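## Task

Pick up the mug on the desk, set it on the closet's bottom shelf, and close the closet fully. The mug must end upright and must not drop more than a few centimetres or be struck hard. The robot must not tip over or be left leaning. Nothing may count as finished if it only stays put because the robot is holding it.

## Robot and tools

ROBOT. A Hello Robot Stretch 4 in a physics simulation: an omni-wheel base, a mast with a lift, one arm that telescopes straight ahead, a three-joint wrist (yaw, pitch, roll) and a two-finger gripper. It is about 1.6 m tall; the base rim lies within 0.23 m of the base origin. Cameras: head_camera, head_left_camera, head_right_camera, wrist_camera. A loose object may occasionally get a brief shove from outside.

FRAMES. Base frame: origin on the floor below the base centre, x ahead, y to the left, z up. hand_pose is reported in this frame and marks a point between the open fingertips (link pinch); with all wrist joints at 0 its axes line up with the base frame, and the printed value may be slightly off. The odometry frame is the base frame as it was when the scene began.

execute_actions. Argument "actions": a list holding one action, or empty (then it only reports state and images). Optional "cameras": list of camera names, or "all"/null/omitted for every camera, [] for none; an unknown name refuses the call. One action may contain:
- "base": exactly one relative move from where the base last reported itself. {"translate_m": d} drives straight, forward positive, -2 to 2 m. {"strafe_m": d} slides sideways, left positive, -2 to 2 m. {"rotate_rad": d} spins in place, counter-clockwise (left) positive, -3.2 to 3.2 rad.
- "joints": a dict of absolute joint targets by name, not offsets. lift_m 0 to 1.2 m; arm_m 0 to 0.55 m (extension); wrist_yaw_rad -1.134 to 4.276 (0 ahead, positive left, 3.14 tucked back, past 3.4 the arm may block); wrist_pitch_rad -1.117 to 4.259 (0 level, 1.57 pointing down); wrist_roll_rad -1.117 to 4.259 (0 puts both fingers level, positive turns clockwise viewed from behind the gripper); gripper_m -0.038 to 0.141 m, the gap between empty fingertips (negative means fingers squeeze each other). Done tolerances: ±0.004 for lift, arm and gripper, ±0.02 for yaw and roll, ±0.05 for pitch. Targets outside a joint range are clipped and reported; other bad values or unknown keys refuse the whole call.
- "pace": "slow", "default", "fast" or "max" (base up to 0.1/0.3/0.4/0.6 m/s and 1/2/3/4 rad/s; lowered when the lift is above 0.2, down to 0.3 m/s and 1 rad/s at 1.2).
- "contact_limits": {"arm_m": value from 0 (gentlest) to 0.75 (firmest), default 0.5}, how hard the arm may push before halting.
- Or, alone: {"end_of_arm": "enable_torque"} to revive wrist or gripper motors that shut off.
Motions in one action start together. Anything omitted may still be driving toward its previous target. To unfold the wrist at scene start, send lift_m 0.4 with wrist_yaw_rad 0 together.

wait {"seconds": 0 to 10}: commands nothing, returns the usual state and images. zoom_image {"camera", "region": [x0, y0, x1, y1]} in pixels from the top-left of that camera's latest full image, at most 504 by 504. read_manual gives only licence texts. finished_scene {"scene": current number} ends the scene for good and reports success; everything must already be settled, not propped by the robot. Replying with no tool call ends all remaining work.

RESULT LINES. base_status / joint_status: "done" (for the base, wheels turned the full amount even if slipping); "off_target" (stopped short, may keep pushing); "contact_stop_at_<key>" (met resistance, that part goes slack and holds where it stopped; a slack lift may sag under load, slack wheels may roll); "limit_stop_at_<name>"; "limit_stop_at_tilt" (leaning over 6 degrees, lift, arm and wheels go slack and ignore commands until upright); "limit_stop_at_own_body" (self-collision guard; moving away is allowed; common with pitch below -0.2 and roll below -0.4 or above 4); "torque_fault" (a wrist or gripper motor maxed out and went limp, fix with enable_torque). After a stop, later moving calls in the same reply are skipped. on_its_own lists uncommanded behaviour; "held at" means the held target. lidar_m: 12 ranges in metres, sector 1 straight ahead then counter-clockwise in 30-degree steps (4 left, 7 behind, 10 right); "-" is nothing seen or closer than 0.25 m; it misses glass and thin legs and sees table tops. wrist_depth_mm: 7x7 grid of median depths from the top-left, 100 to 2000 mm. base_odometry counts wheel turns only; if turned_by_wheels and turned_by_imu differ by over about 0.1 rad, the base likely hit or slipped. base_tilt in degrees, forward and right positive, with a fixed bias up to 1.5. motor_effort in percent, positive toward larger joint values, bracket is the peak; each has a fixed bias and noise. Positive wheel effort turns the base right.

GRIPPING. Command a gap narrower than the object; going narrower squeezes harder and pulls the item inward. Readings and "done" do not prove a hold; a firm grip shows as a clear gripper effort change. If fingertips jam on a surface below, raise the lift. A load in a level gripper shifts pitch effort away from 0.

AVOID. Dropping, knocking or slamming objects or the closet door; hard pushes. With over 1 kg held and arm_m above 0.2, do not drive or turn, especially fast. Steady pushing or pulling, above all with the lift high or a high contact limit, can tip the robot. Over about 2 kg in a level gripper faults the wrist.

Each tool is called as name(argument=value, ...) on one line, values as JSON.

## Session

execute_actions(actions=[])

Scene clock: 0.00 s.
base_odometry: x=+0.000 y=+0.000 heading=+0.000 (m, m, rad; odometry frame)
turned_by_wheels: +0.000 (rad since the last result)
turned_by_imu: +0.000 (rad since the last result)
base_tilt: forward=+0.3 right=-0.3 (deg)
lidar_m: 1.10 1.36 1.62 1.62 2.12 2.60 2.65 1.75 1.58 1.63 1.19 1.11
base_status: not commanded
joint_positions: lift_m=+0.272 arm_m=-0.003 wrist_yaw_rad=+3.128 wrist_pitch_rad=-0.012 wrist_roll_rad=+0.016 gripper_m=+0.057
joint_status: not commanded
motor_effort: lift_m=+20 arm_m=-1 wrist_yaw_rad=+1 wrist_pitch_rad=-7 wrist_roll_rad=-1 gripper_m=-4 wheel_0=+0 wheel_1=-1 wheel_2=+0 (%)
hand_pose: x=-0.1189 y=+0.0915 z=+0.4534 quat_wxyz=(+0.007, +0.006, +0.008, +1.000) (m; base frame)
wrist_depth_mm: - 136 222 - - - - / - 113 139 - - - - / - 125 162 - - - - / 141 141 - - - - - / 1808 - - - - - - / 1182 1366 200 1366 195 1576 1661 / 878 931 1042 - 1078 1008 1118
pictures: head_camera, head_left_camera, head_right_camera, wrist_camera
Images, in order (width x height): head_camera 420x560, head_left_camera 420x672, head_right_camera 420x672, wrist_camera 616x392.

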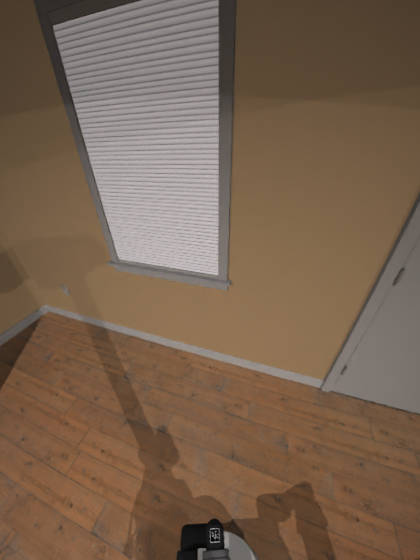

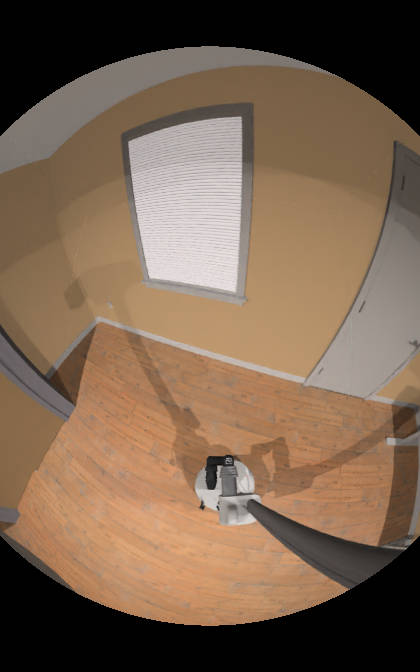

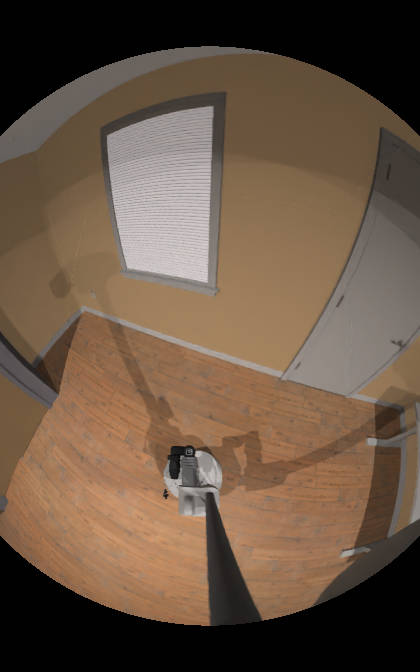

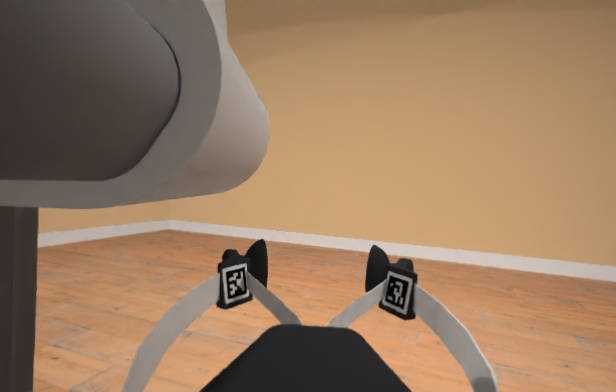

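execute_actions(actions=[{"base":{"rotate_rad":-1.6},"joints":{"lift_m":0.4,"wrist_yaw_rad":0},"pace":"fast"}])

execute_actions(actions=[{"base":{"rotate_rad":-1.6},"pace":"fast"}], cameras=["head_camera","head_left_camera"])

execute_actions(actions=[{"base":{"rotate_rad":-1.6},"pace":"fast"}], cameras=["head_camera","head_left_camera"])

Scene clock: 2.47 s.
base_odometry: x=+0.000 y=+0.000 heading=-1.600 (m, m, rad; odometry frame)
turned_by_wheels: -1.600 (rad since the last result)
turned_by_imu: -1.619 (rad since the last result)
base_tilt: forward=+0.3 right=-0.4 (deg)
lidar_m: 1.58 1.24 1.11 1.11 1.31 1.63 1.60 2.09 2.61 2.64 1.77 1.57
base_status: done
joint_positions: lift_m=+0.400 arm_m=-0.003 wrist_yaw_rad=+0.000 wrist_pitch_rad=-0.012 wrist_roll_rad=+0.016 gripper_m=+0.057
joint_status: all done
motor_effort: lift_m=+21(25) arm_m=-1(1) wrist_yaw_rad=-2(8) wrist_pitch_rad=-6(6) wrist_roll_rad=-1(1) gripper_m=-3(4) wheel_0=+1(9) wheel_1=+1(10) wheel_2=+1(10) (%)
hand_pose: x=+0.4568 y=-0.0873 z=+0.5815 quat_wxyz=(+1.000, +0.008, -0.006, +0.000) (m; base frame)
wrist_depth_mm: 1060 1366 1863 - - 1921 1756 / 1078 1336 1921 - - 1921 1863 / 1098 1397 1921 - - 1921 1756 / 1098 1397 1921 - - 1921 1808 / 1098 1397 1808 - - 1983 1808 / 1118 1397 199 1661 195 1921 1808 / 1118 1182 1308 - 1336 1255 1397
pictures: head_camera, head_left_camera, head_right_camera, wrist_camera
Images, in order (width x height): head_camera 420x560, head_left_camera 420x672, head_right_camera 420x672, wrist_camera 616x392.

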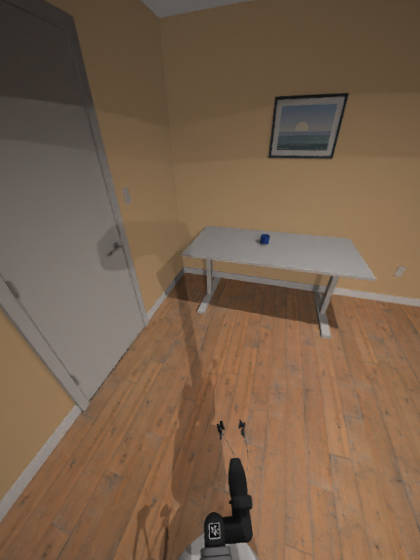

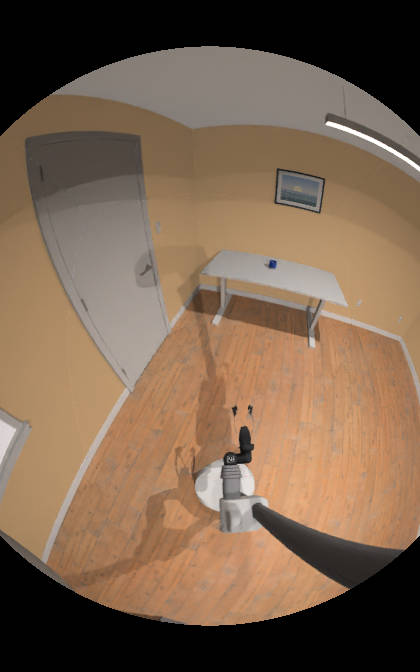

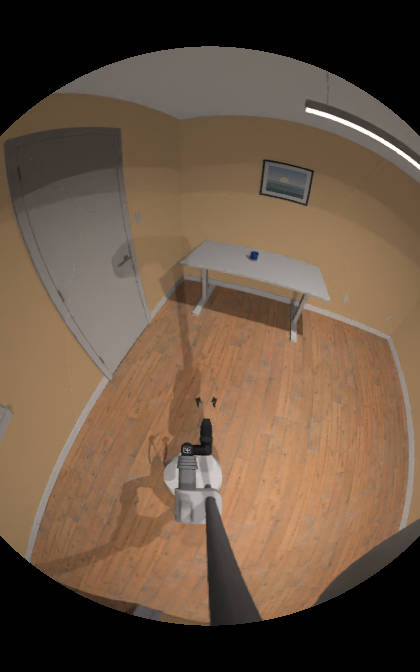

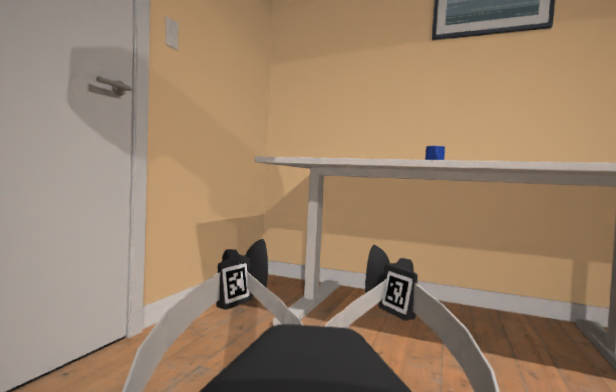

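Scene clock: 4.20 s.
base_odometry: x=+0.000 y=+0.000 heading=+3.083 (m, m, rad; odometry frame)
turned_by_wheels: -1.600 (rad since the last result)
turned_by_imu: -1.619 (rad since the last result)
base_tilt: forward=+0.3 right=-0.3 (deg)
lidar_m: 2.62 2.70 1.58 1.59 1.26 1.10 1.12 1.28 1.65 1.61 1.99 2.63
base_status: done
joint_positions: lift_m=+0.400 arm_m=-0.003 wrist_yaw_rad=+0.000 wrist_pitch_rad=-0.012 wrist_roll_rad=+0.016 gripper_m=+0.057
joint_status: not commanded
motor_effort: lift_m=+20(21) arm_m=-1(1) wrist_yaw_rad=+0(2) wrist_pitch_rad=-7(7) wrist_roll_rad=-1(1) gripper_m=-3(4) wheel_0=-1(9) wheel_1=-1(9) wheel_2=-1(9) (%)
hand_pose: x=+0.4568 y=-0.0874 z=+0.5815 quat_wxyz=(+1.000, +0.008, -0.006, +0.000) (m; base frame)
wrist_depth_mm: - - - - - - - / - - - - - - - / - - - - - - - / - - - - - - - / - - - - - - - / 1661 1708 200 1618 195 1921 - / 1205 1160 1308 - 1336 1229 1366
pictures: head_camera, head_left_camera
Images, in order (width x height): head_camera 420x560, head_left_camera 420x672.

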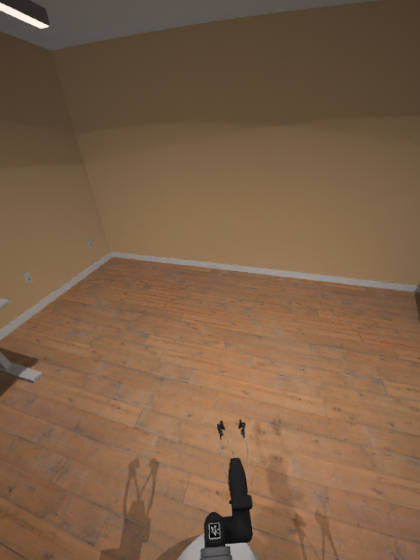

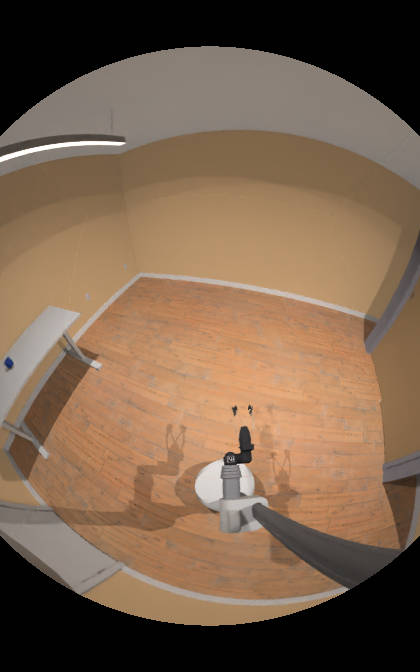

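Scene clock: 5.93 s.
base_odometry: x=+0.000 y=+0.000 heading=+1.484 (m, m, rad; odometry frame)
turned_by_wheels: -1.600 (rad since the last result)
turned_by_imu: -1.619 (rad since the last result)
base_tilt: forward=+0.2 right=-0.4 (deg)
lidar_m: 1.61 1.94 2.61 2.61 2.76 1.59 1.62 1.29 1.10 1.11 1.26 2.34
base_status: done
joint_positions: lift_m=+0.400 arm_m=-0.003 wrist_yaw_rad=+0.000 wrist_pitch_rad=-0.012 wrist_roll_rad=+0.016 gripper_m=+0.057
joint_status: not commanded
motor_effort: lift_m=+20(21) arm_m=-1(1) wrist_yaw_rad=+0(1) wrist_pitch_rad=-7(7) wrist_roll_rad=-2(1) gripper_m=-4(2) wheel_0=+1(9) wheel_1=+1(8) wheel_2=+1(11) (%)
hand_pose: x=+0.4568 y=-0.0874 z=+0.5816 quat_wxyz=(+1.000, +0.008, -0.006, +0.000) (m; base frame)
wrist_depth_mm: 1863 1756 1576 1464 1366 1921 1863 / 1863 1808 1576 1464 1366 1921 1863 / 1921 1756 1576 1464 1366 1983 1808 / 1921 1808 1618 1464 1397 1921 1808 / 1921 1808 1576 1464 1366 1921 1808 / 1661 1756 199 1464 195 1863 1863 / 1205 1138 1308 - 1336 1229 1336
pictures: head_camera, head_left_camera
Images, in order (width x height): head_camera 420x560, head_left_camera 420x672.

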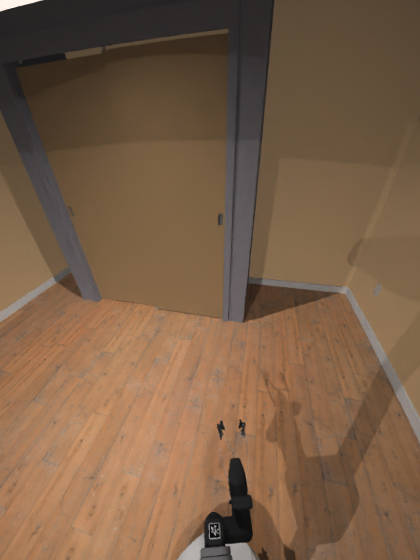

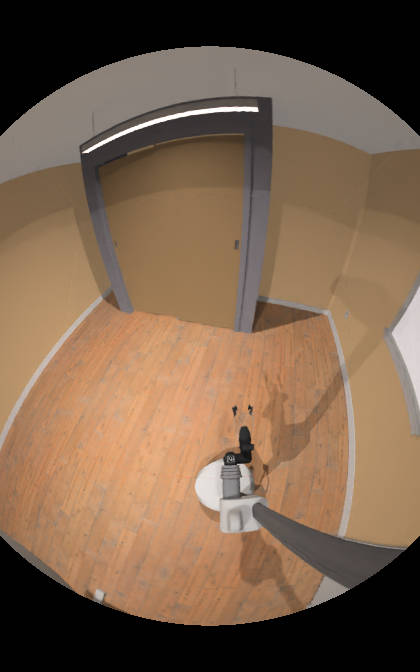

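execute_actions(actions=[{"base":{"rotate_rad":-0.12},"joints":{"lift_m":0.8}}], cameras=[])

execute_actions(actions=[{"base":{"translate_m":0.6}}])

Scene clock: 8.63 s.
base_odometry: x=+0.000 y=+0.000 heading=+1.364 (m, m, rad; odometry frame)
turned_by_wheels: -0.120 (rad since the last result)
turned_by_imu: -0.121 (rad since the last result)
base_tilt: forward=+0.3 right=-0.4 (deg)
lidar_m: 1.62 1.82 2.65 2.61 2.87 1.60 1.59 1.39 1.13 1.10 1.22 1.93
base_status: done
joint_positions: lift_m=+0.800 arm_m=-0.003 wrist_yaw_rad=+0.000 wrist_pitch_rad=-0.012 wrist_roll_rad=+0.016 gripper_m=+0.057
joint_status: all done
motor_effort: lift_m=+21(22) arm_m=-1(1) wrist_yaw_rad=+0(0) wrist_pitch_rad=-7(7) wrist_roll_rad=-1(1) gripper_m=-3(4) wheel_0=+1(7) wheel_1=+1(6) wheel_2=+1(10) (%)
hand_pose: x=+0.4568 y=-0.0874 z=+0.9814 quat_wxyz=(+1.000, +0.008, -0.006, +0.000) (m; base frame)
wrist_depth_mm: 1661 1576 1499 1397 - 1983 1863 / 1661 1576 1464 1397 - 1983 1921 / 1708 1576 1499 1397 - 1921 1921 / 1708 1576 1499 1397 - - 1921 / 1708 1618 1499 1430 - - 1921 / 1708 1576 200 1430 194 - 1863 / 1756 1576 1537 - - 1983 1983
pictures: none
No camera images: the call's "cameras" was empty. Leave "cameras" out to get every camera's image.

Scene clock: 12.10 s.
base_odometry: x=+0.123 y=+0.587 heading=+1.364 (m, m, rad; odometry frame)
turned_by_wheels: +0.000 (rad since the last result)
turned_by_imu: +0.000 (rad since the last result)
base_tilt: forward=+0.3 right=-0.3 (deg)
lidar_m: 1.00 1.13 1.89 2.52 2.80 2.24 2.18 1.54 1.19 1.14 1.29 1.77
base_status: done
joint_positions: lift_m=+0.800 arm_m=-0.003 wrist_yaw_rad=+0.000 wrist_pitch_rad=-0.012 wrist_roll_rad=+0.016 gripper_m=+0.057
joint_status: not commanded
motor_effort: lift_m=+21(22) arm_m=-1(1) wrist_yaw_rad=-1(0) wrist_pitch_rad=-7(7) wrist_roll_rad=-1(2) gripper_m=-4(3) wheel_0=+1(6) wheel_1=+1(8) wheel_2=-1(10) (%)
hand_pose: x=+0.4568 y=-0.0874 z=+0.9815 quat_wxyz=(+1.000, +0.008, -0.006, +0.000) (m; base frame)
wrist_depth_mm: 946 891 854 798 1464 1397 1366 / 946 904 854 798 1464 1464 1366 / 946 917 866 798 1499 1430 1366 / 946 917 866 809 1499 1464 1397 / 960 904 866 809 1499 1464 1397 / 960 917 199 809 194 1464 1397 / 976 931 891 - 1499 1464 1397
pictures: head_camera, head_left_camera, head_right_camera, wrist_camera
Images, in order (width x height): head_camera 420x560, head_left_camera 420x672, head_right_camera 420x672, wrist_camera 616x392.

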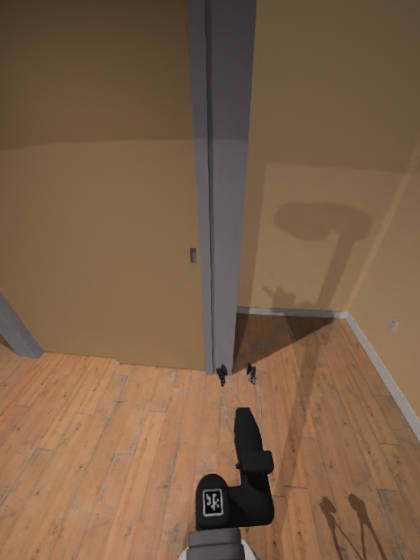

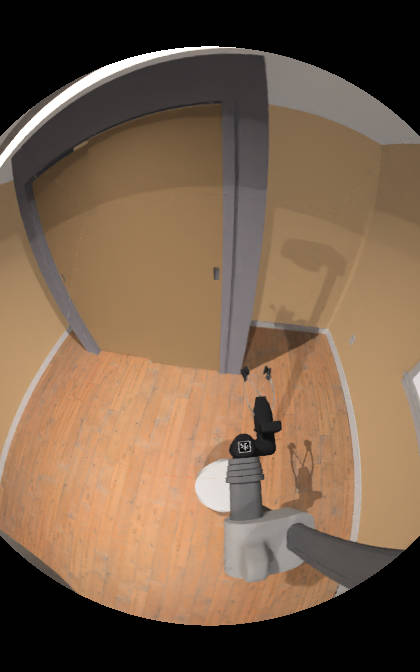

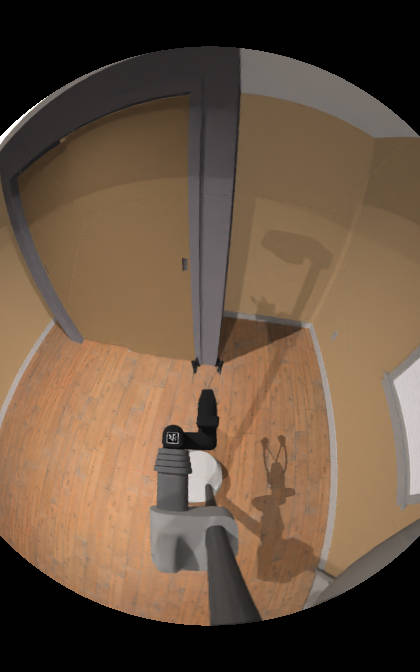

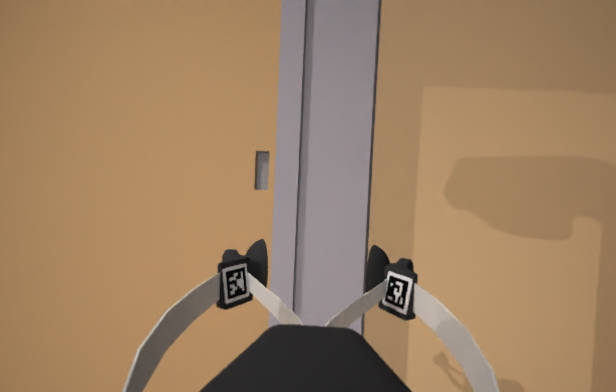

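execute_actions(actions=[{"base":{"rotate_rad":-0.17},"joints":{"lift_m":0.9,"gripper_m":0.1}}], cameras=["head_camera","wrist_camera"])

Scene clock: 13.77 s.
base_odometry: x=+0.123 y=+0.587 heading=+1.194 (m, m, rad; odometry frame)
turned_by_wheels: -0.169 (rad since the last result)
turned_by_imu: -0.171 (rad since the last result)
base_tilt: forward=+0.4 right=-0.4 (deg)
lidar_m: 1.01 1.08 1.55 2.52 2.62 3.14 3.00 1.72 1.24 1.14 1.22 1.72
base_status: done
joint_positions: lift_m=+0.900 arm_m=-0.003 wrist_yaw_rad=+0.000 wrist_pitch_rad=-0.012 wrist_roll_rad=+0.016 gripper_m=+0.100
joint_status: all done
motor_effort: lift_m=+21(18) arm_m=-1(1) wrist_yaw_rad=-1(0) wrist_pitch_rad=-7(7) wrist_roll_rad=-1(1) gripper_m=-2(5) wheel_0=+3(7) wheel_1=+2(6) wheel_2=+2(8) (%)
hand_pose: x=+0.4568 y=-0.0874 z=+1.0814 quat_wxyz=(+1.000, +0.008, -0.006, +0.000) (m; base frame)
wrist_depth_mm: 820 820 798 1537 1499 1537 1537 / 820 831 798 1537 1537 1537 1537 / 831 831 798 1499 1537 1537 1499 / 831 842 809 1576 1537 1576 1576 / 842 842 820 1576 1576 1576 1576 / 842 842 809 831 1537 1576 1576 / 854 854 831 - 1576 1576 1537
pictures: head_camera, wrist_camera
Images, in order (width x height): head_camera 420x560, wrist_camera 616x392.

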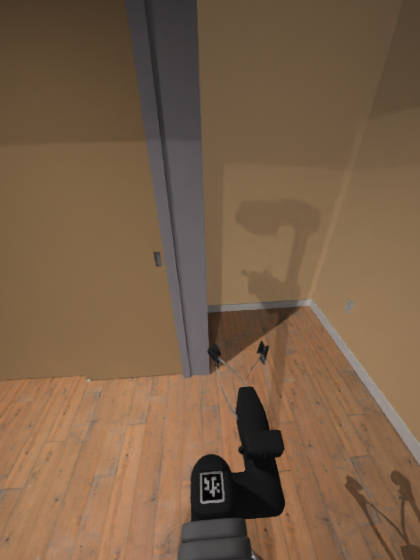

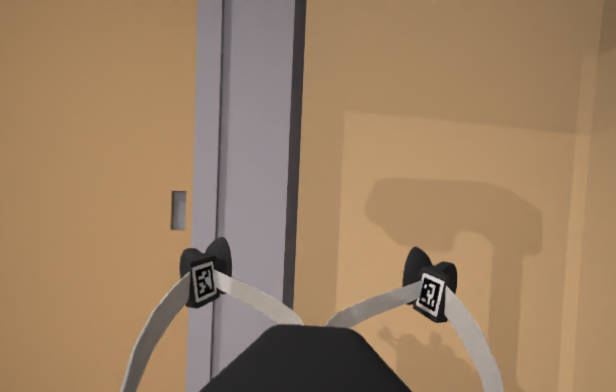

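execute_actions(actions=[{"base":{"strafe_m":0.33},"joints":{"lift_m":0.91,"wrist_yaw_rad":0.3,"arm_m":0.3}}], cameras=["head_camera","wrist_camera"])

Scene clock: 16.40 s.
base_odometry: x=-0.184 y=+0.708 heading=+1.194 (m, m, rad; odometry frame)
turned_by_wheels: +0.000 (rad since the last result)
turned_by_imu: +0.002 (rad since the last result)
base_tilt: forward=+0.2 right=-0.3 (deg)
lidar_m: 1.03 1.06 1.55 2.18 2.30 3.10 2.55 2.19 1.61 1.48 1.57 1.06
base_status: done
joint_positions: lift_m=+0.910 arm_m=+0.299 wrist_yaw_rad=+0.300 wrist_pitch_rad=-0.012 wrist_roll_rad=+0.016 gripper_m=+0.100
joint_status: all done
motor_effort: lift_m=+20(22) arm_m=+6(1) wrist_yaw_rad=-1(6) wrist_pitch_rad=-8(7) wrist_roll_rad=-1(1) gripper_m=+0(3) wheel_0=-1(9) wheel_1=+1(12) wheel_2=+0(1) (%)
hand_pose: x=+0.7712 y=+0.0018 z=+1.0916 quat_wxyz=(+0.989, +0.009, -0.005, +0.150) (m; base frame)
wrist_depth_mm: 668 609 559 517 480 449 402 / 676 609 559 517 480 452 404 / 676 621 564 525 488 452 407 / 683 621 569 525 488 455 410 / 683 627 559 530 492 455 413 / 683 627 564 517 484 427 413 / 699 627 591 - 484 424 415
pictures: head_camera, wrist_camera
Images, in order (width x height): head_camera 420x560, wrist_camera 616x392.

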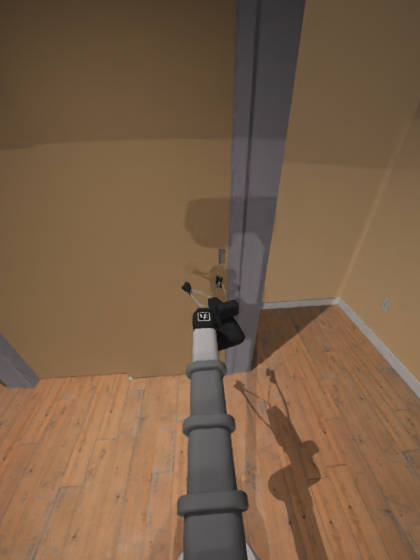

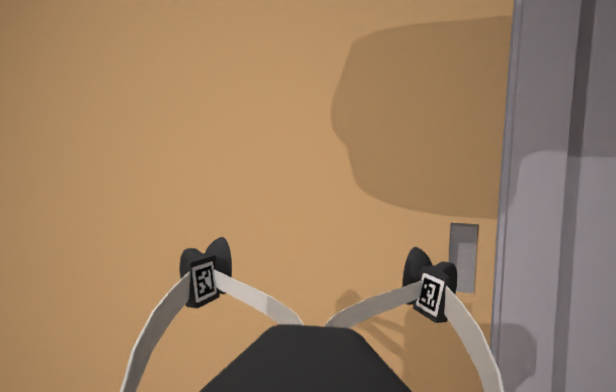

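execute_actions(actions=[{"base":{"strafe_m":-0.04},"joints":{"lift_m":0.885,"arm_m":0.46}}], cameras=["wrist_camera"])

Scene clock: 18.03 s.
base_odometry: x=-0.147 y=+0.694 heading=+1.194 (m, m, rad; odometry frame)
turned_by_wheels: +0.000 (rad since the last result)
turned_by_imu: +0.000 (rad since the last result)
base_tilt: forward=+0.2 right=-0.2 (deg)
lidar_m: 1.02 1.08 1.52 2.24 2.34 3.11 3.01 2.15 1.58 1.45 1.51 1.07
base_status: done
joint_positions: lift_m=+0.885 arm_m=+0.459 wrist_yaw_rad=+0.300 wrist_pitch_rad=-0.012 wrist_roll_rad=+0.016 gripper_m=+0.100
joint_status: all done
motor_effort: lift_m=+17(19) arm_m=+6(6) wrist_yaw_rad=-1(0) wrist_pitch_rad=-6(6) wrist_roll_rad=-1(0) gripper_m=-2(0) wheel_0=-1(7) wheel_1=-1(10) wheel_2=+0(3) (%)
hand_pose: x=+0.9313 y=+0.0017 z=+1.0668 quat_wxyz=(+0.989, +0.009, -0.005, +0.149) (m; base frame)
wrist_depth_mm: 452 413 382 349 327 304 263 / 455 418 382 353 330 307 266 / 455 415 387 355 329 297 267 / 459 421 389 355 332 293 270 / 462 421 377 357 334 290 272 / 469 424 382 351 329 278 273 / 466 427 397 - 329 279 274
pictures: wrist_camera
Images, in order (width x height): wrist_camera 616x392.

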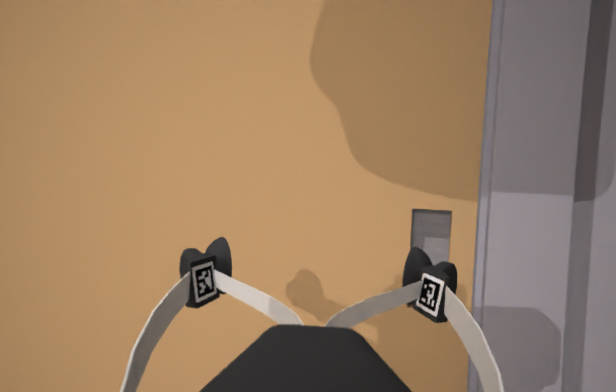

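execute_actions(actions=[{"joints":{"arm_m":0.55},"contact_limits":{"arm_m":0.15},"pace":"slow"}], cameras=["wrist_camera"])

execute_actions(actions=[{"base":{"strafe_m":0.15},"pace":"slow"}], cameras=["wrist_camera","head_camera"])

Scene clock: 20.27 s.
base_odometry: x=-0.147 y=+0.694 heading=+1.194 (m, m, rad; odometry frame)
turned_by_wheels: +0.000 (rad since the last result)
turned_by_imu: +0.001 (rad since the last result)
base_tilt: forward=+0.2 right=-0.5 (deg)
lidar_m: 1.01 1.07 1.54 2.24 2.33 3.12 3.01 2.18 1.58 1.46 1.53 1.06
base_status: not commanded
joint_positions: lift_m=+0.885 arm_m=+0.546 wrist_yaw_rad=+0.300 wrist_pitch_rad=-0.012 wrist_roll_rad=+0.016 gripper_m=+0.100
joint_status: all done
joint sent to its limit — the command would take arm_m past its upper limit, so that joint was sent only as far as its limit.
motor_effort: lift_m=+17(17) arm_m=+6(6) wrist_yaw_rad=+0(1) wrist_pitch_rad=-7(7) wrist_roll_rad=-1(1) gripper_m=-3(2) wheel_0=-1(1) wheel_1=-1(1) wheel_2=+0(0) (%)
contact_limits: arm_m 0.15
hand_pose: x=+1.0185 y=+0.0017 z=+1.0668 quat_wxyz=(+0.989, +0.009, -0.005, +0.149) (m; base frame)
wrist_depth_mm: 336 306 283 260 242 227 190 / 338 309 285 262 244 228 190 / 340 310 285 264 245 228 190 / 342 312 287 265 248 229 191 / 343 314 281 266 251 230 193 / 345 317 283 262 248 201 193 / 349 315 296 - 247 201 194
pictures: wrist_camera
Images, in order (width x height): wrist_camera 616x392.

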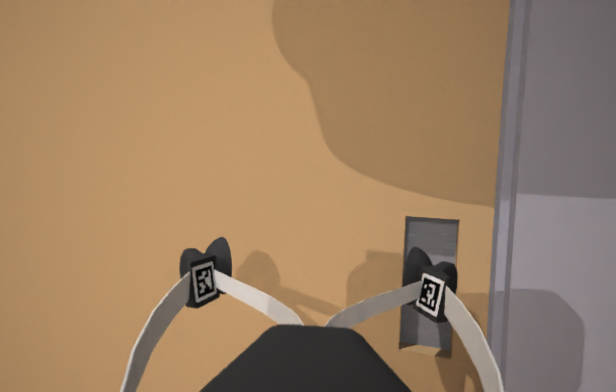

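Scene clock: 22.90 s.
base_odometry: x=-0.286 y=+0.749 heading=+1.192 (m, m, rad; odometry frame)
turned_by_wheels: -0.002 (rad since the last result)
turned_by_imu: -0.002 (rad since the last result)
base_tilt: forward=+0.2 right=-0.2 (deg)
lidar_m: 1.02 1.08 1.51 2.08 2.17 2.92 3.00 2.26 1.71 1.61 1.67 1.05
base_status: done
joint_positions: lift_m=+0.885 arm_m=+0.546 wrist_yaw_rad=+0.287 wrist_pitch_rad=-0.012 wrist_roll_rad=+0.016 gripper_m=+0.100
joint_status: not commanded
on_its_own: wrist_yaw_rad is at rest, and its effort (+35) is outside its rest range (-13 to +13)
motor_effort: lift_m=+17(17) arm_m=+6(6) wrist_yaw_rad=+35(62) wrist_pitch_rad=-7(6) wrist_roll_rad=-1(1) gripper_m=-5(11) wheel_0=-11(20) wheel_1=-2(6) wheel_2=-9(14) (%)
hand_pose: x=+1.0186 y=-0.0021 z=+1.0668 quat_wxyz=(+0.990, +0.009, -0.005, +0.143) (m; base frame)
wrist_depth_mm: 327 301 278 259 242 228 496 / 329 303 281 260 244 229 597 / 332 304 283 262 244 229 668 / 334 307 283 264 246 230 699 / 336 309 278 265 247 243 597 / 340 310 281 260 244 227 683 / 340 310 291 - 247 235 668
pictures: head_camera, wrist_camera
Images, in order (width x height): head_camera 420x560, wrist_camera 616x392.

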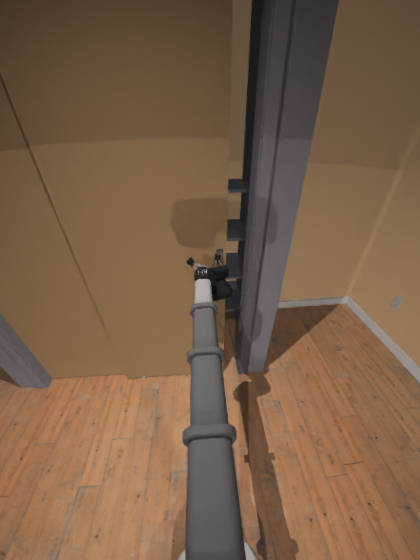

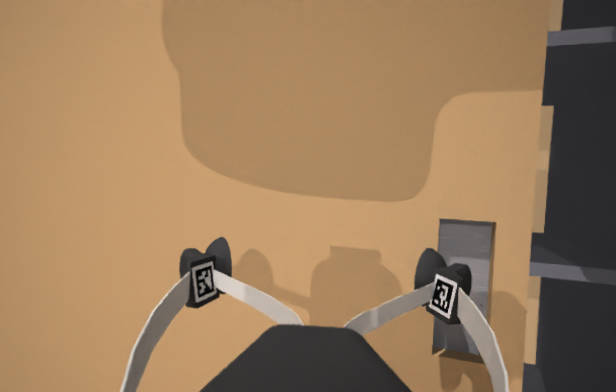

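Working. Continue.

execute_actions(actions=[{"base":{"strafe_m":0.5},"pace":"slow"}], cameras=["wrist_camera","head_camera"])

Scene clock: 29.10 s.
base_odometry: x=-0.750 y=+0.935 heading=+1.191 (m, m, rad; odometry frame)
turned_by_wheels: -0.001 (rad since the last result)
turned_by_imu: -0.004 (rad since the last result)
base_tilt: forward=+0.3 right=-0.4 (deg)
lidar_m: 1.01 1.08 1.68 1.58 1.65 2.22 3.02 2.31 2.26 2.12 2.22 1.25
base_status: done
joint_positions: lift_m=+0.885 arm_m=+0.546 wrist_yaw_rad=+0.291 wrist_pitch_rad=-0.012 wrist_roll_rad=+0.016 gripper_m=+0.100
joint_status: not commanded
on_its_own: wrist_yaw_rad is at rest, and its effort (+24) is outside its rest range (-13 to +13)
motor_effort: lift_m=+17(17) arm_m=+6(6) wrist_yaw_rad=+24(64) wrist_pitch_rad=-7(6) wrist_roll_rad=-1(1) gripper_m=-5(8) wheel_0=-8(21) wheel_1=+0(2) wheel_2=-9(18) (%)
hand_pose: x=+1.0186 y=-0.0009 z=+1.0668 quat_wxyz=(+0.989, +0.009, -0.005, +0.145) (m; base frame)
wrist_depth_mm: 310 287 265 247 230 216 500 / 314 289 266 248 233 218 654 / 315 291 268 249 234 218 820 / 317 291 270 250 235 220 820 / 320 294 265 252 236 224 603 / 322 297 267 248 234 219 842 / 324 297 278 - 236 227 831
pictures: head_camera, wrist_camera
Images, in order (width x height): head_camera 420x560, wrist_camera 616x392.

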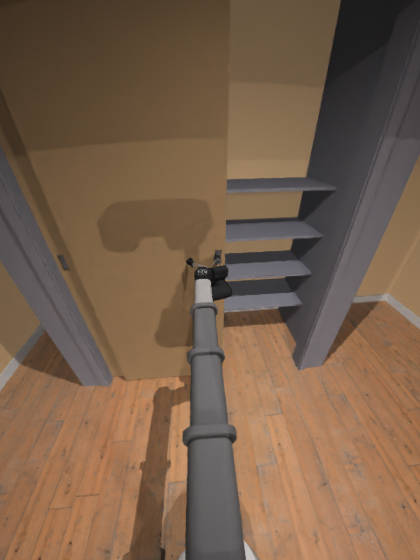

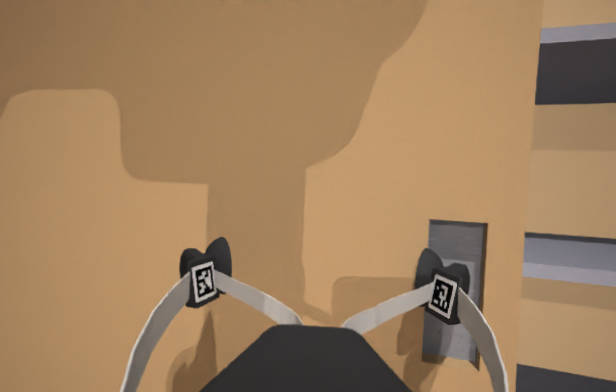

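execute_actions(actions=[{"base":{"strafe_m":0.12},"pace":"slow"}], cameras=[])

execute_actions(actions=[{"base":{"strafe_m":-0.015},"pace":"slow"}], cameras=[])

execute_actions(actions=[{"joints":{"arm_m":0.0}}], cameras=[])

execute_actions(actions=[{"base":{"strafe_m":-0.35},"joints":{"wrist_yaw_rad":0,"lift_m":0.45,"wrist_pitch_rad":0.4}}])

Scene clock: 31.60 s.
torque_fault: wrist_yaw_rad switched itself off since the last result.
base_odometry: x=-0.861 y=+0.979 heading=+1.191 (m, m, rad; odometry frame)
turned_by_wheels: +0.000 (rad since the last result)
turned_by_imu: -0.003 (rad since the last result)
base_tilt: forward=+0.3 right=-0.3 (deg)
lidar_m: 1.01 1.04 1.56 1.46 1.55 2.05 2.60 2.27 2.38 2.21 1.46 1.33
base_status: done
joint_positions: lift_m=+0.885 arm_m=+0.546 wrist_yaw_rad=+0.115 wrist_pitch_rad=-0.012 wrist_roll_rad=+0.016 gripper_m=+0.100
joint_status: not commanded
on_its_own: wrist_yaw_rad is off since a torque_fault, until you send "end_of_arm": "enable_torque" (your +0.300 is given up)
motor_effort: lift_m=+17(17) arm_m=+5(6) wrist_yaw_rad=-1(100) wrist_pitch_rad=-7(7) wrist_roll_rad=-1(1) gripper_m=-3(15) wheel_0=-3(33) wheel_1=+3(13) wheel_2=-2(20) (%)
hand_pose: x=+1.0140 y=-0.0538 z=+1.0668 quat_wxyz=(+0.998, +0.008, -0.005, +0.057) (m; base frame)
wrist_depth_mm: 267 260 253 247 239 234 891 / 268 262 254 248 241 235 654 / 270 264 255 249 243 236 904 / 272 266 256 251 244 238 904 / 274 267 256 252 245 249 715 / 276 268 259 251 246 241 904 / 277 270 264 - 247 243 878
pictures: none
No camera images: the call's "cameras" was empty. Leave "cameras" out to get every camera's image.

Scene clock: 32.60 s.
base_odometry: x=-0.847 y=+0.974 heading=+1.191 (m, m, rad; odometry frame)
turned_by_wheels: +0.000 (rad since the last result)
turned_by_imu: +0.000 (rad since the last result)
base_tilt: forward=+0.4 right=-0.3 (deg)
lidar_m: 0.98 1.06 1.55 1.48 1.54 2.08 3.02 2.28 2.37 2.20 1.52 1.33
base_status: done
joint_positions: lift_m=+0.885 arm_m=+0.546 wrist_yaw_rad=+0.115 wrist_pitch_rad=-0.012 wrist_roll_rad=+0.016 gripper_m=+0.100
joint_status: not commanded
on_its_own: wrist_yaw_rad is off since a torque_fault, until you send "end_of_arm": "enable_torque" (your +0.300 is given up)
motor_effort: lift_m=+17(17) arm_m=+5(4) wrist_yaw_rad=-2(0) wrist_pitch_rad=-7(7) wrist_roll_rad=-1(1) gripper_m=-4(3) wheel_0=+2(6) wheel_1=-3(8) wheel_2=+0(2) (%)
hand_pose: x=+1.0140 y=-0.0538 z=+1.0668 quat_wxyz=(+0.998, +0.008, -0.005, +0.057) (m; base frame)
wrist_depth_mm: 266 259 252 246 239 235 891 / 270 262 254 247 241 237 661 / 270 263 255 249 242 238 904 / 272 265 257 250 244 239 904 / 274 266 255 252 247 253 715 / 276 268 259 251 246 251 904 / 278 268 264 - 247 246 878
pictures: none
No camera images: the call's "cameras" was empty. Leave "cameras" out to get every camera's image.

Scene clock: 35.27 s.
base_odometry: x=-0.847 y=+0.974 heading=+1.191 (m, m, rad; odometry frame)
turned_by_wheels: +0.000 (rad since the last result)
turned_by_imu: +0.001 (rad since the last result)
base_tilt: forward=+0.2 right=-0.3 (deg)
lidar_m: 1.00 1.05 1.55 1.47 1.55 2.09 3.03 2.26 2.39 2.22 1.49 1.32
base_status: not commanded
joint_positions: lift_m=+0.885 arm_m=+0.001 wrist_yaw_rad=+0.120 wrist_pitch_rad=-0.012 wrist_roll_rad=+0.016 gripper_m=+0.100
joint_status: all done
on_its_own: wrist_yaw_rad is off since a torque_fault, until you send "end_of_arm": "enable_torque" (your +0.300 is given up)
motor_effort: lift_m=+17(17) arm_m=-6(7) wrist_yaw_rad=-1(0) wrist_pitch_rad=-7(7) wrist_roll_rad=-1(1) gripper_m=-1(1) wheel_0=+2(2) wheel_1=-3(3) wheel_2=+0(0) (%)
hand_pose: x=+0.4688 y=-0.0523 z=+1.0668 quat_wxyz=(+0.998, +0.008, -0.005, +0.060) (m; base frame)
wrist_depth_mm: 842 842 809 778 768 1397 1397 / 854 831 820 798 768 1430 1366 / 878 842 809 798 788 1430 1308 / 866 854 820 798 798 1430 1397 / 866 854 820 809 788 1464 1397 / 866 854 831 798 788 1160 1281 / 878 854 842 - 1430 1430 1397
pictures: none
No camera images: the call's "cameras" was empty. Leave "cameras" out to get every camera's image.

Scene clock: 38.00 s.
base_odometry: x=-0.522 y=+0.844 heading=+1.191 (m, m, rad; odometry frame)
turned_by_wheels: +0.000 (rad since the last result)
turned_by_imu: +0.000 (rad since the last result)
base_tilt: forward=+0.4 right=-0.3 (deg)
lidar_m: 1.03 1.05 1.40 1.82 1.91 2.59 3.01 2.26 2.01 1.85 1.93 1.16
base_status: done
joint_positions: lift_m=+0.450 arm_m=+0.001 wrist_yaw_rad=+0.120 wrist_pitch_rad=+0.402 wrist_roll_rad=+0.016 gripper_m=+0.100
joint_status: wrist_yaw_rad torque_fault (moved +0.000 of -0.120); the others done
on_its_own: wrist_yaw_rad is off since a torque_fault, until you send "end_of_arm": "enable_torque" (your +0.000 is given up)
motor_effort: lift_m=+17(14) arm_m=-6(6) wrist_yaw_rad=+0(0) wrist_pitch_rad=-5(2) wrist_roll_rad=-1(1) gripper_m=-2(2) wheel_0=+0(10) wheel_1=+0(10) wheel_2=+1(1) (%)
hand_pose: x=+0.4460 y=-0.0551 z=+0.5156 quat_wxyz=(+0.978, -0.004, +0.200, +0.057) (m; base frame)
wrist_depth_mm: 788 768 750 1397 1336 1308 960 / 854 820 798 1464 1397 1336 768 / 904 891 854 1576 1537 1397 750 / 991 931 931 1499 1499 1366 788 / 1060 1025 976 1138 1138 1118 842 / 891 891 842 904 854 904 878 / 759 741 788 - 788 759 788
pictures: head_camera, head_left_camera, head_right_camera, wrist_camera
Images, in order (width x height): head_camera 420x560, head_left_camera 420x672, head_right_camera 420x672, wrist_camera 616x392.

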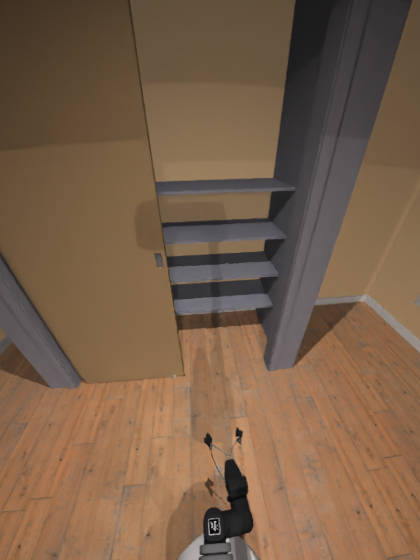

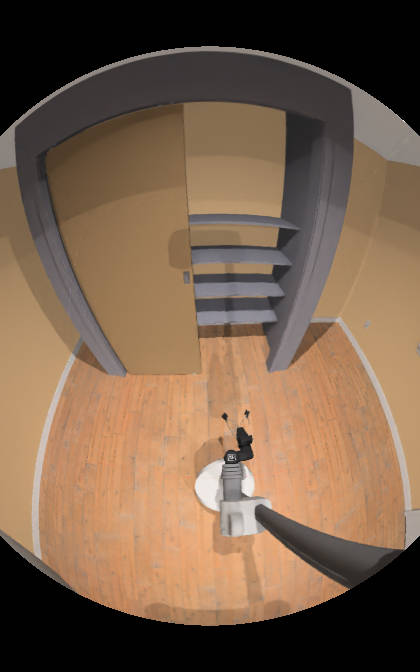

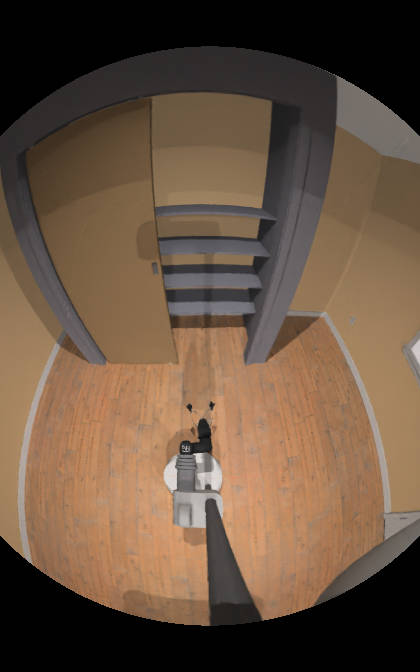

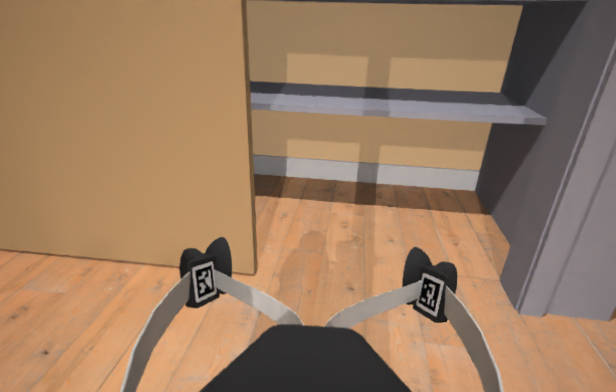

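execute_actions(actions=[{"end_of_arm":"enable_torque"}], cameras=[])

execute_actions(actions=[{"base":{"rotate_rad":3.1},"joints":{"wrist_yaw_rad":0,"wrist_pitch_rad":0,"lift_m":0.6},"pace":"fast"}], cameras=[])

execute_actions(actions=[{"base":{"translate_m":1.3},"pace":"fast"}])

Scene clock: 38.43 s.
base_odometry: x=-0.522 y=+0.844 heading=+1.191 (m, m, rad; odometry frame)
turned_by_wheels: +0.000 (rad since the last result)
turned_by_imu: +0.000 (rad since the last result)
base_tilt: forward=+0.3 right=-0.4 (deg)
lidar_m: 1.05 1.06 1.43 1.82 1.90 2.53 3.00 2.28 1.99 1.85 1.95 1.13
base_status: not commanded
joint_positions: lift_m=+0.450 arm_m=+0.001 wrist_yaw_rad=+0.120 wrist_pitch_rad=+0.402 wrist_roll_rad=+0.016 gripper_m=+0.100
joint_status: not commanded
end_of_arm: enable_torque: each motor that was off is on again
on_its_own: wrist_yaw_rad is held at +0.120, not at your +0.000, since a torque_fault
motor_effort: lift_m=+17(17) arm_m=-6(6) wrist_yaw_rad=+0(0) wrist_pitch_rad=-5(5) wrist_roll_rad=-1(1) gripper_m=-1(2) wheel_0=+0(0) wheel_1=+0(0) wheel_2=+0(0) (%)
hand_pose: x=+0.4460 y=-0.0551 z=+0.5156 quat_wxyz=(+0.978, -0.004, +0.200, +0.057) (m; base frame)
wrist_depth_mm: 798 768 750 1366 1366 1336 960 / 842 820 798 1397 1397 1308 768 / 904 891 854 1618 1537 1366 750 / 991 946 931 1464 1464 1366 788 / 1042 1008 960 1138 1138 1118 831 / 904 904 831 904 854 904 891 / 750 741 778 - 788 768 788
pictures: none
No camera images: the call's "cameras" was empty. Leave "cameras" out to get every camera's image.

Scene clock: 40.77 s.
base_odometry: x=-0.522 y=+0.844 heading=-1.992 (m, m, rad; odometry frame)
turned_by_wheels: +3.100 (rad since the last result)
turned_by_imu: +3.139 (rad since the last result)
base_tilt: forward=+0.1 right=-0.5 (deg)
lidar_m: 2.19 2.26 2.02 1.87 1.91 1.13 1.06 1.06 1.41 1.81 1.90 2.50
base_status: done
joint_positions: lift_m=+0.600 arm_m=+0.001 wrist_yaw_rad=+0.000 wrist_pitch_rad=+0.003 wrist_roll_rad=+0.016 gripper_m=+0.100
joint_status: all done
motor_effort: lift_m=+21(22) arm_m=-6(6) wrist_yaw_rad=-1(4) wrist_pitch_rad=-7(11) wrist_roll_rad=-1(1) gripper_m=-2(1) wheel_0=+1(11) wheel_1=+0(12) wheel_2=-1(12) (%)
hand_pose: x=+0.4605 y=-0.0873 z=+0.7773 quat_wxyz=(+1.000, +0.008, +0.001, +0.000) (m; base frame)
wrist_depth_mm: - - - - - - - / - - - - - - - / - - - - - - - / - - - - - - - / - - - - - - - / - - 1921 - - - - / 1576 1499 1661 - 1708 1618 1756
pictures: none
No camera images: the call's "cameras" was empty. Leave "cameras" out to get every camera's image.

Scene clock: 45.30 s.
base_odometry: x=-1.054 y=-0.342 heading=-1.992 (m, m, rad; odometry frame)
turned_by_wheels: +0.000 (rad since the last result)
turned_by_imu: -0.001 (rad since the last result)
base_tilt: forward=+0.3 right=-0.3 (deg)
lidar_m: 0.88 0.91 1.20 1.94 2.05 2.68 2.33 2.39 1.89 1.75 1.80 1.79
base_status: done
joint_positions: lift_m=+0.600 arm_m=+0.001 wrist_yaw_rad=+0.000 wrist_pitch_rad=+0.003 wrist_roll_rad=+0.016 gripper_m=+0.100
joint_status: not commanded
motor_effort: lift_m=+21(21) arm_m=-6(6) wrist_yaw_rad=-2(2) wrist_pitch_rad=-8(8) wrist_roll_rad=-1(1) gripper_m=-2(3) wheel_0=+2(8) wheel_1=+1(5) wheel_2=-1(12) (%)
hand_pose: x=+0.4604 y=-0.0874 z=+0.7773 quat_wxyz=(+1.000, +0.008, +0.001, +0.000) (m; base frame)
wrist_depth_mm: 1397 1430 1430 1430 1464 1464 1499 / 1397 1464 1430 1464 1464 1464 1499 / 1430 1430 1499 1464 1499 1464 1537 / 1229 1366 1464 1464 1499 1499 1537 / 1464 1499 1499 1499 1537 1499 1499 / 1464 1464 1499 1537 1499 1537 1537 / 1464 1430 1464 - 1537 1537 1537
pictures: head_camera, head_left_camera, head_right_camera, wrist_camera
Images, in order (width x height): head_camera 420x560, head_left_camera 420x672, head_right_camera 420x672, wrist_camera 616x392.

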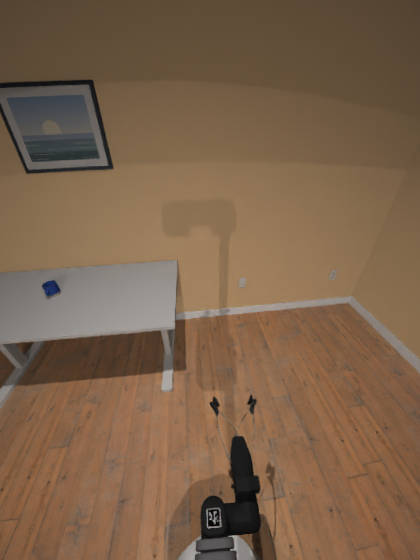

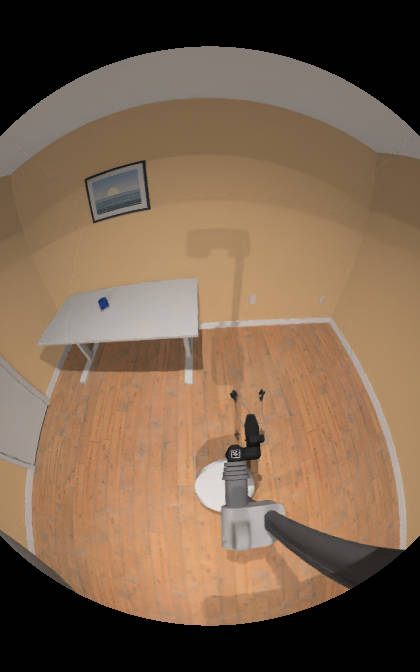

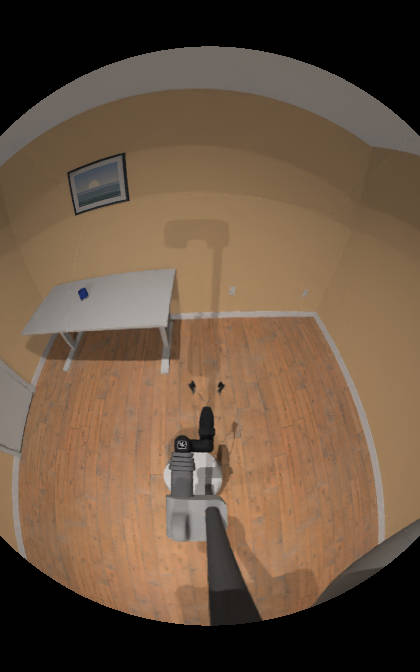

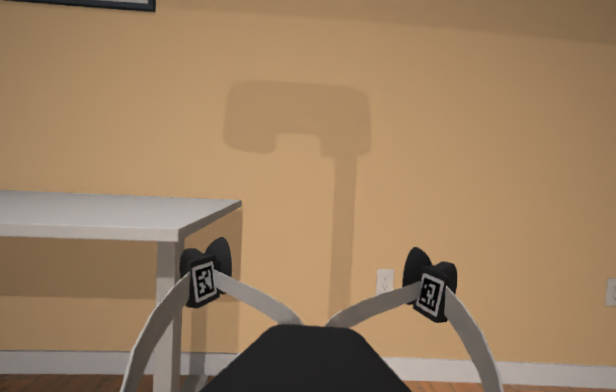

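execute_actions(actions=[{"base":{"strafe_m":0.9},"joints":{"lift_m":0.68,"gripper_m":0.14}}], cameras=["head_camera","wrist_camera"])

Scene clock: 51.70 s.
base_odometry: x=-0.233 y=-0.711 heading=-1.992 (m, m, rad; odometry frame)
turned_by_wheels: +0.000 (rad since the last result)
turned_by_imu: +0.004 (rad since the last result)
base_tilt: forward=+0.2 right=-0.3 (deg)
lidar_m: 0.84 0.89 1.07 1.04 1.07 1.46 2.35 2.58 2.81 2.63 2.50 0.90
base_status: done
joint_positions: lift_m=+0.680 arm_m=+0.001 wrist_yaw_rad=+0.000 wrist_pitch_rad=+0.003 wrist_roll_rad=+0.016 gripper_m=+0.140
joint_status: all done
motor_effort: lift_m=+21(23) arm_m=-6(6) wrist_yaw_rad=-2(2) wrist_pitch_rad=-7(7) wrist_roll_rad=-1(1) gripper_m=-1(3) wheel_0=+0(11) wheel_1=+0(10) wheel_2=+0(1) (%)
hand_pose: x=+0.4604 y=-0.0874 z=+0.8573 quat_wxyz=(+1.000, +0.008, +0.001, +0.000) (m; base frame)
wrist_depth_mm: 1397 1336 1366 1397 1430 1397 1464 / 1366 1397 1397 1397 1430 1430 1464 / 1397 1397 1397 1397 1464 1430 1430 / 1397 1397 1430 1430 1464 1464 1464 / 798 798 842 891 976 1008 1499 / 1025 1430 1464 165 668 219 723 / 1464 1464 1430 - 1464 1464 1499
pictures: head_camera, wrist_camera
Images, in order (width x height): head_camera 420x560, wrist_camera 616x392.

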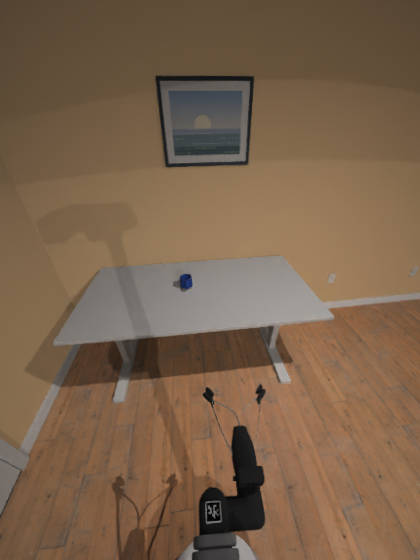

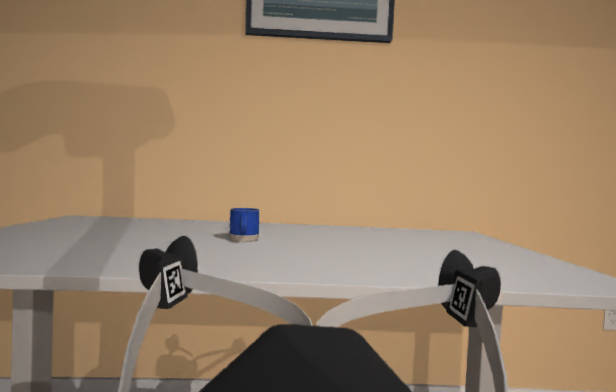

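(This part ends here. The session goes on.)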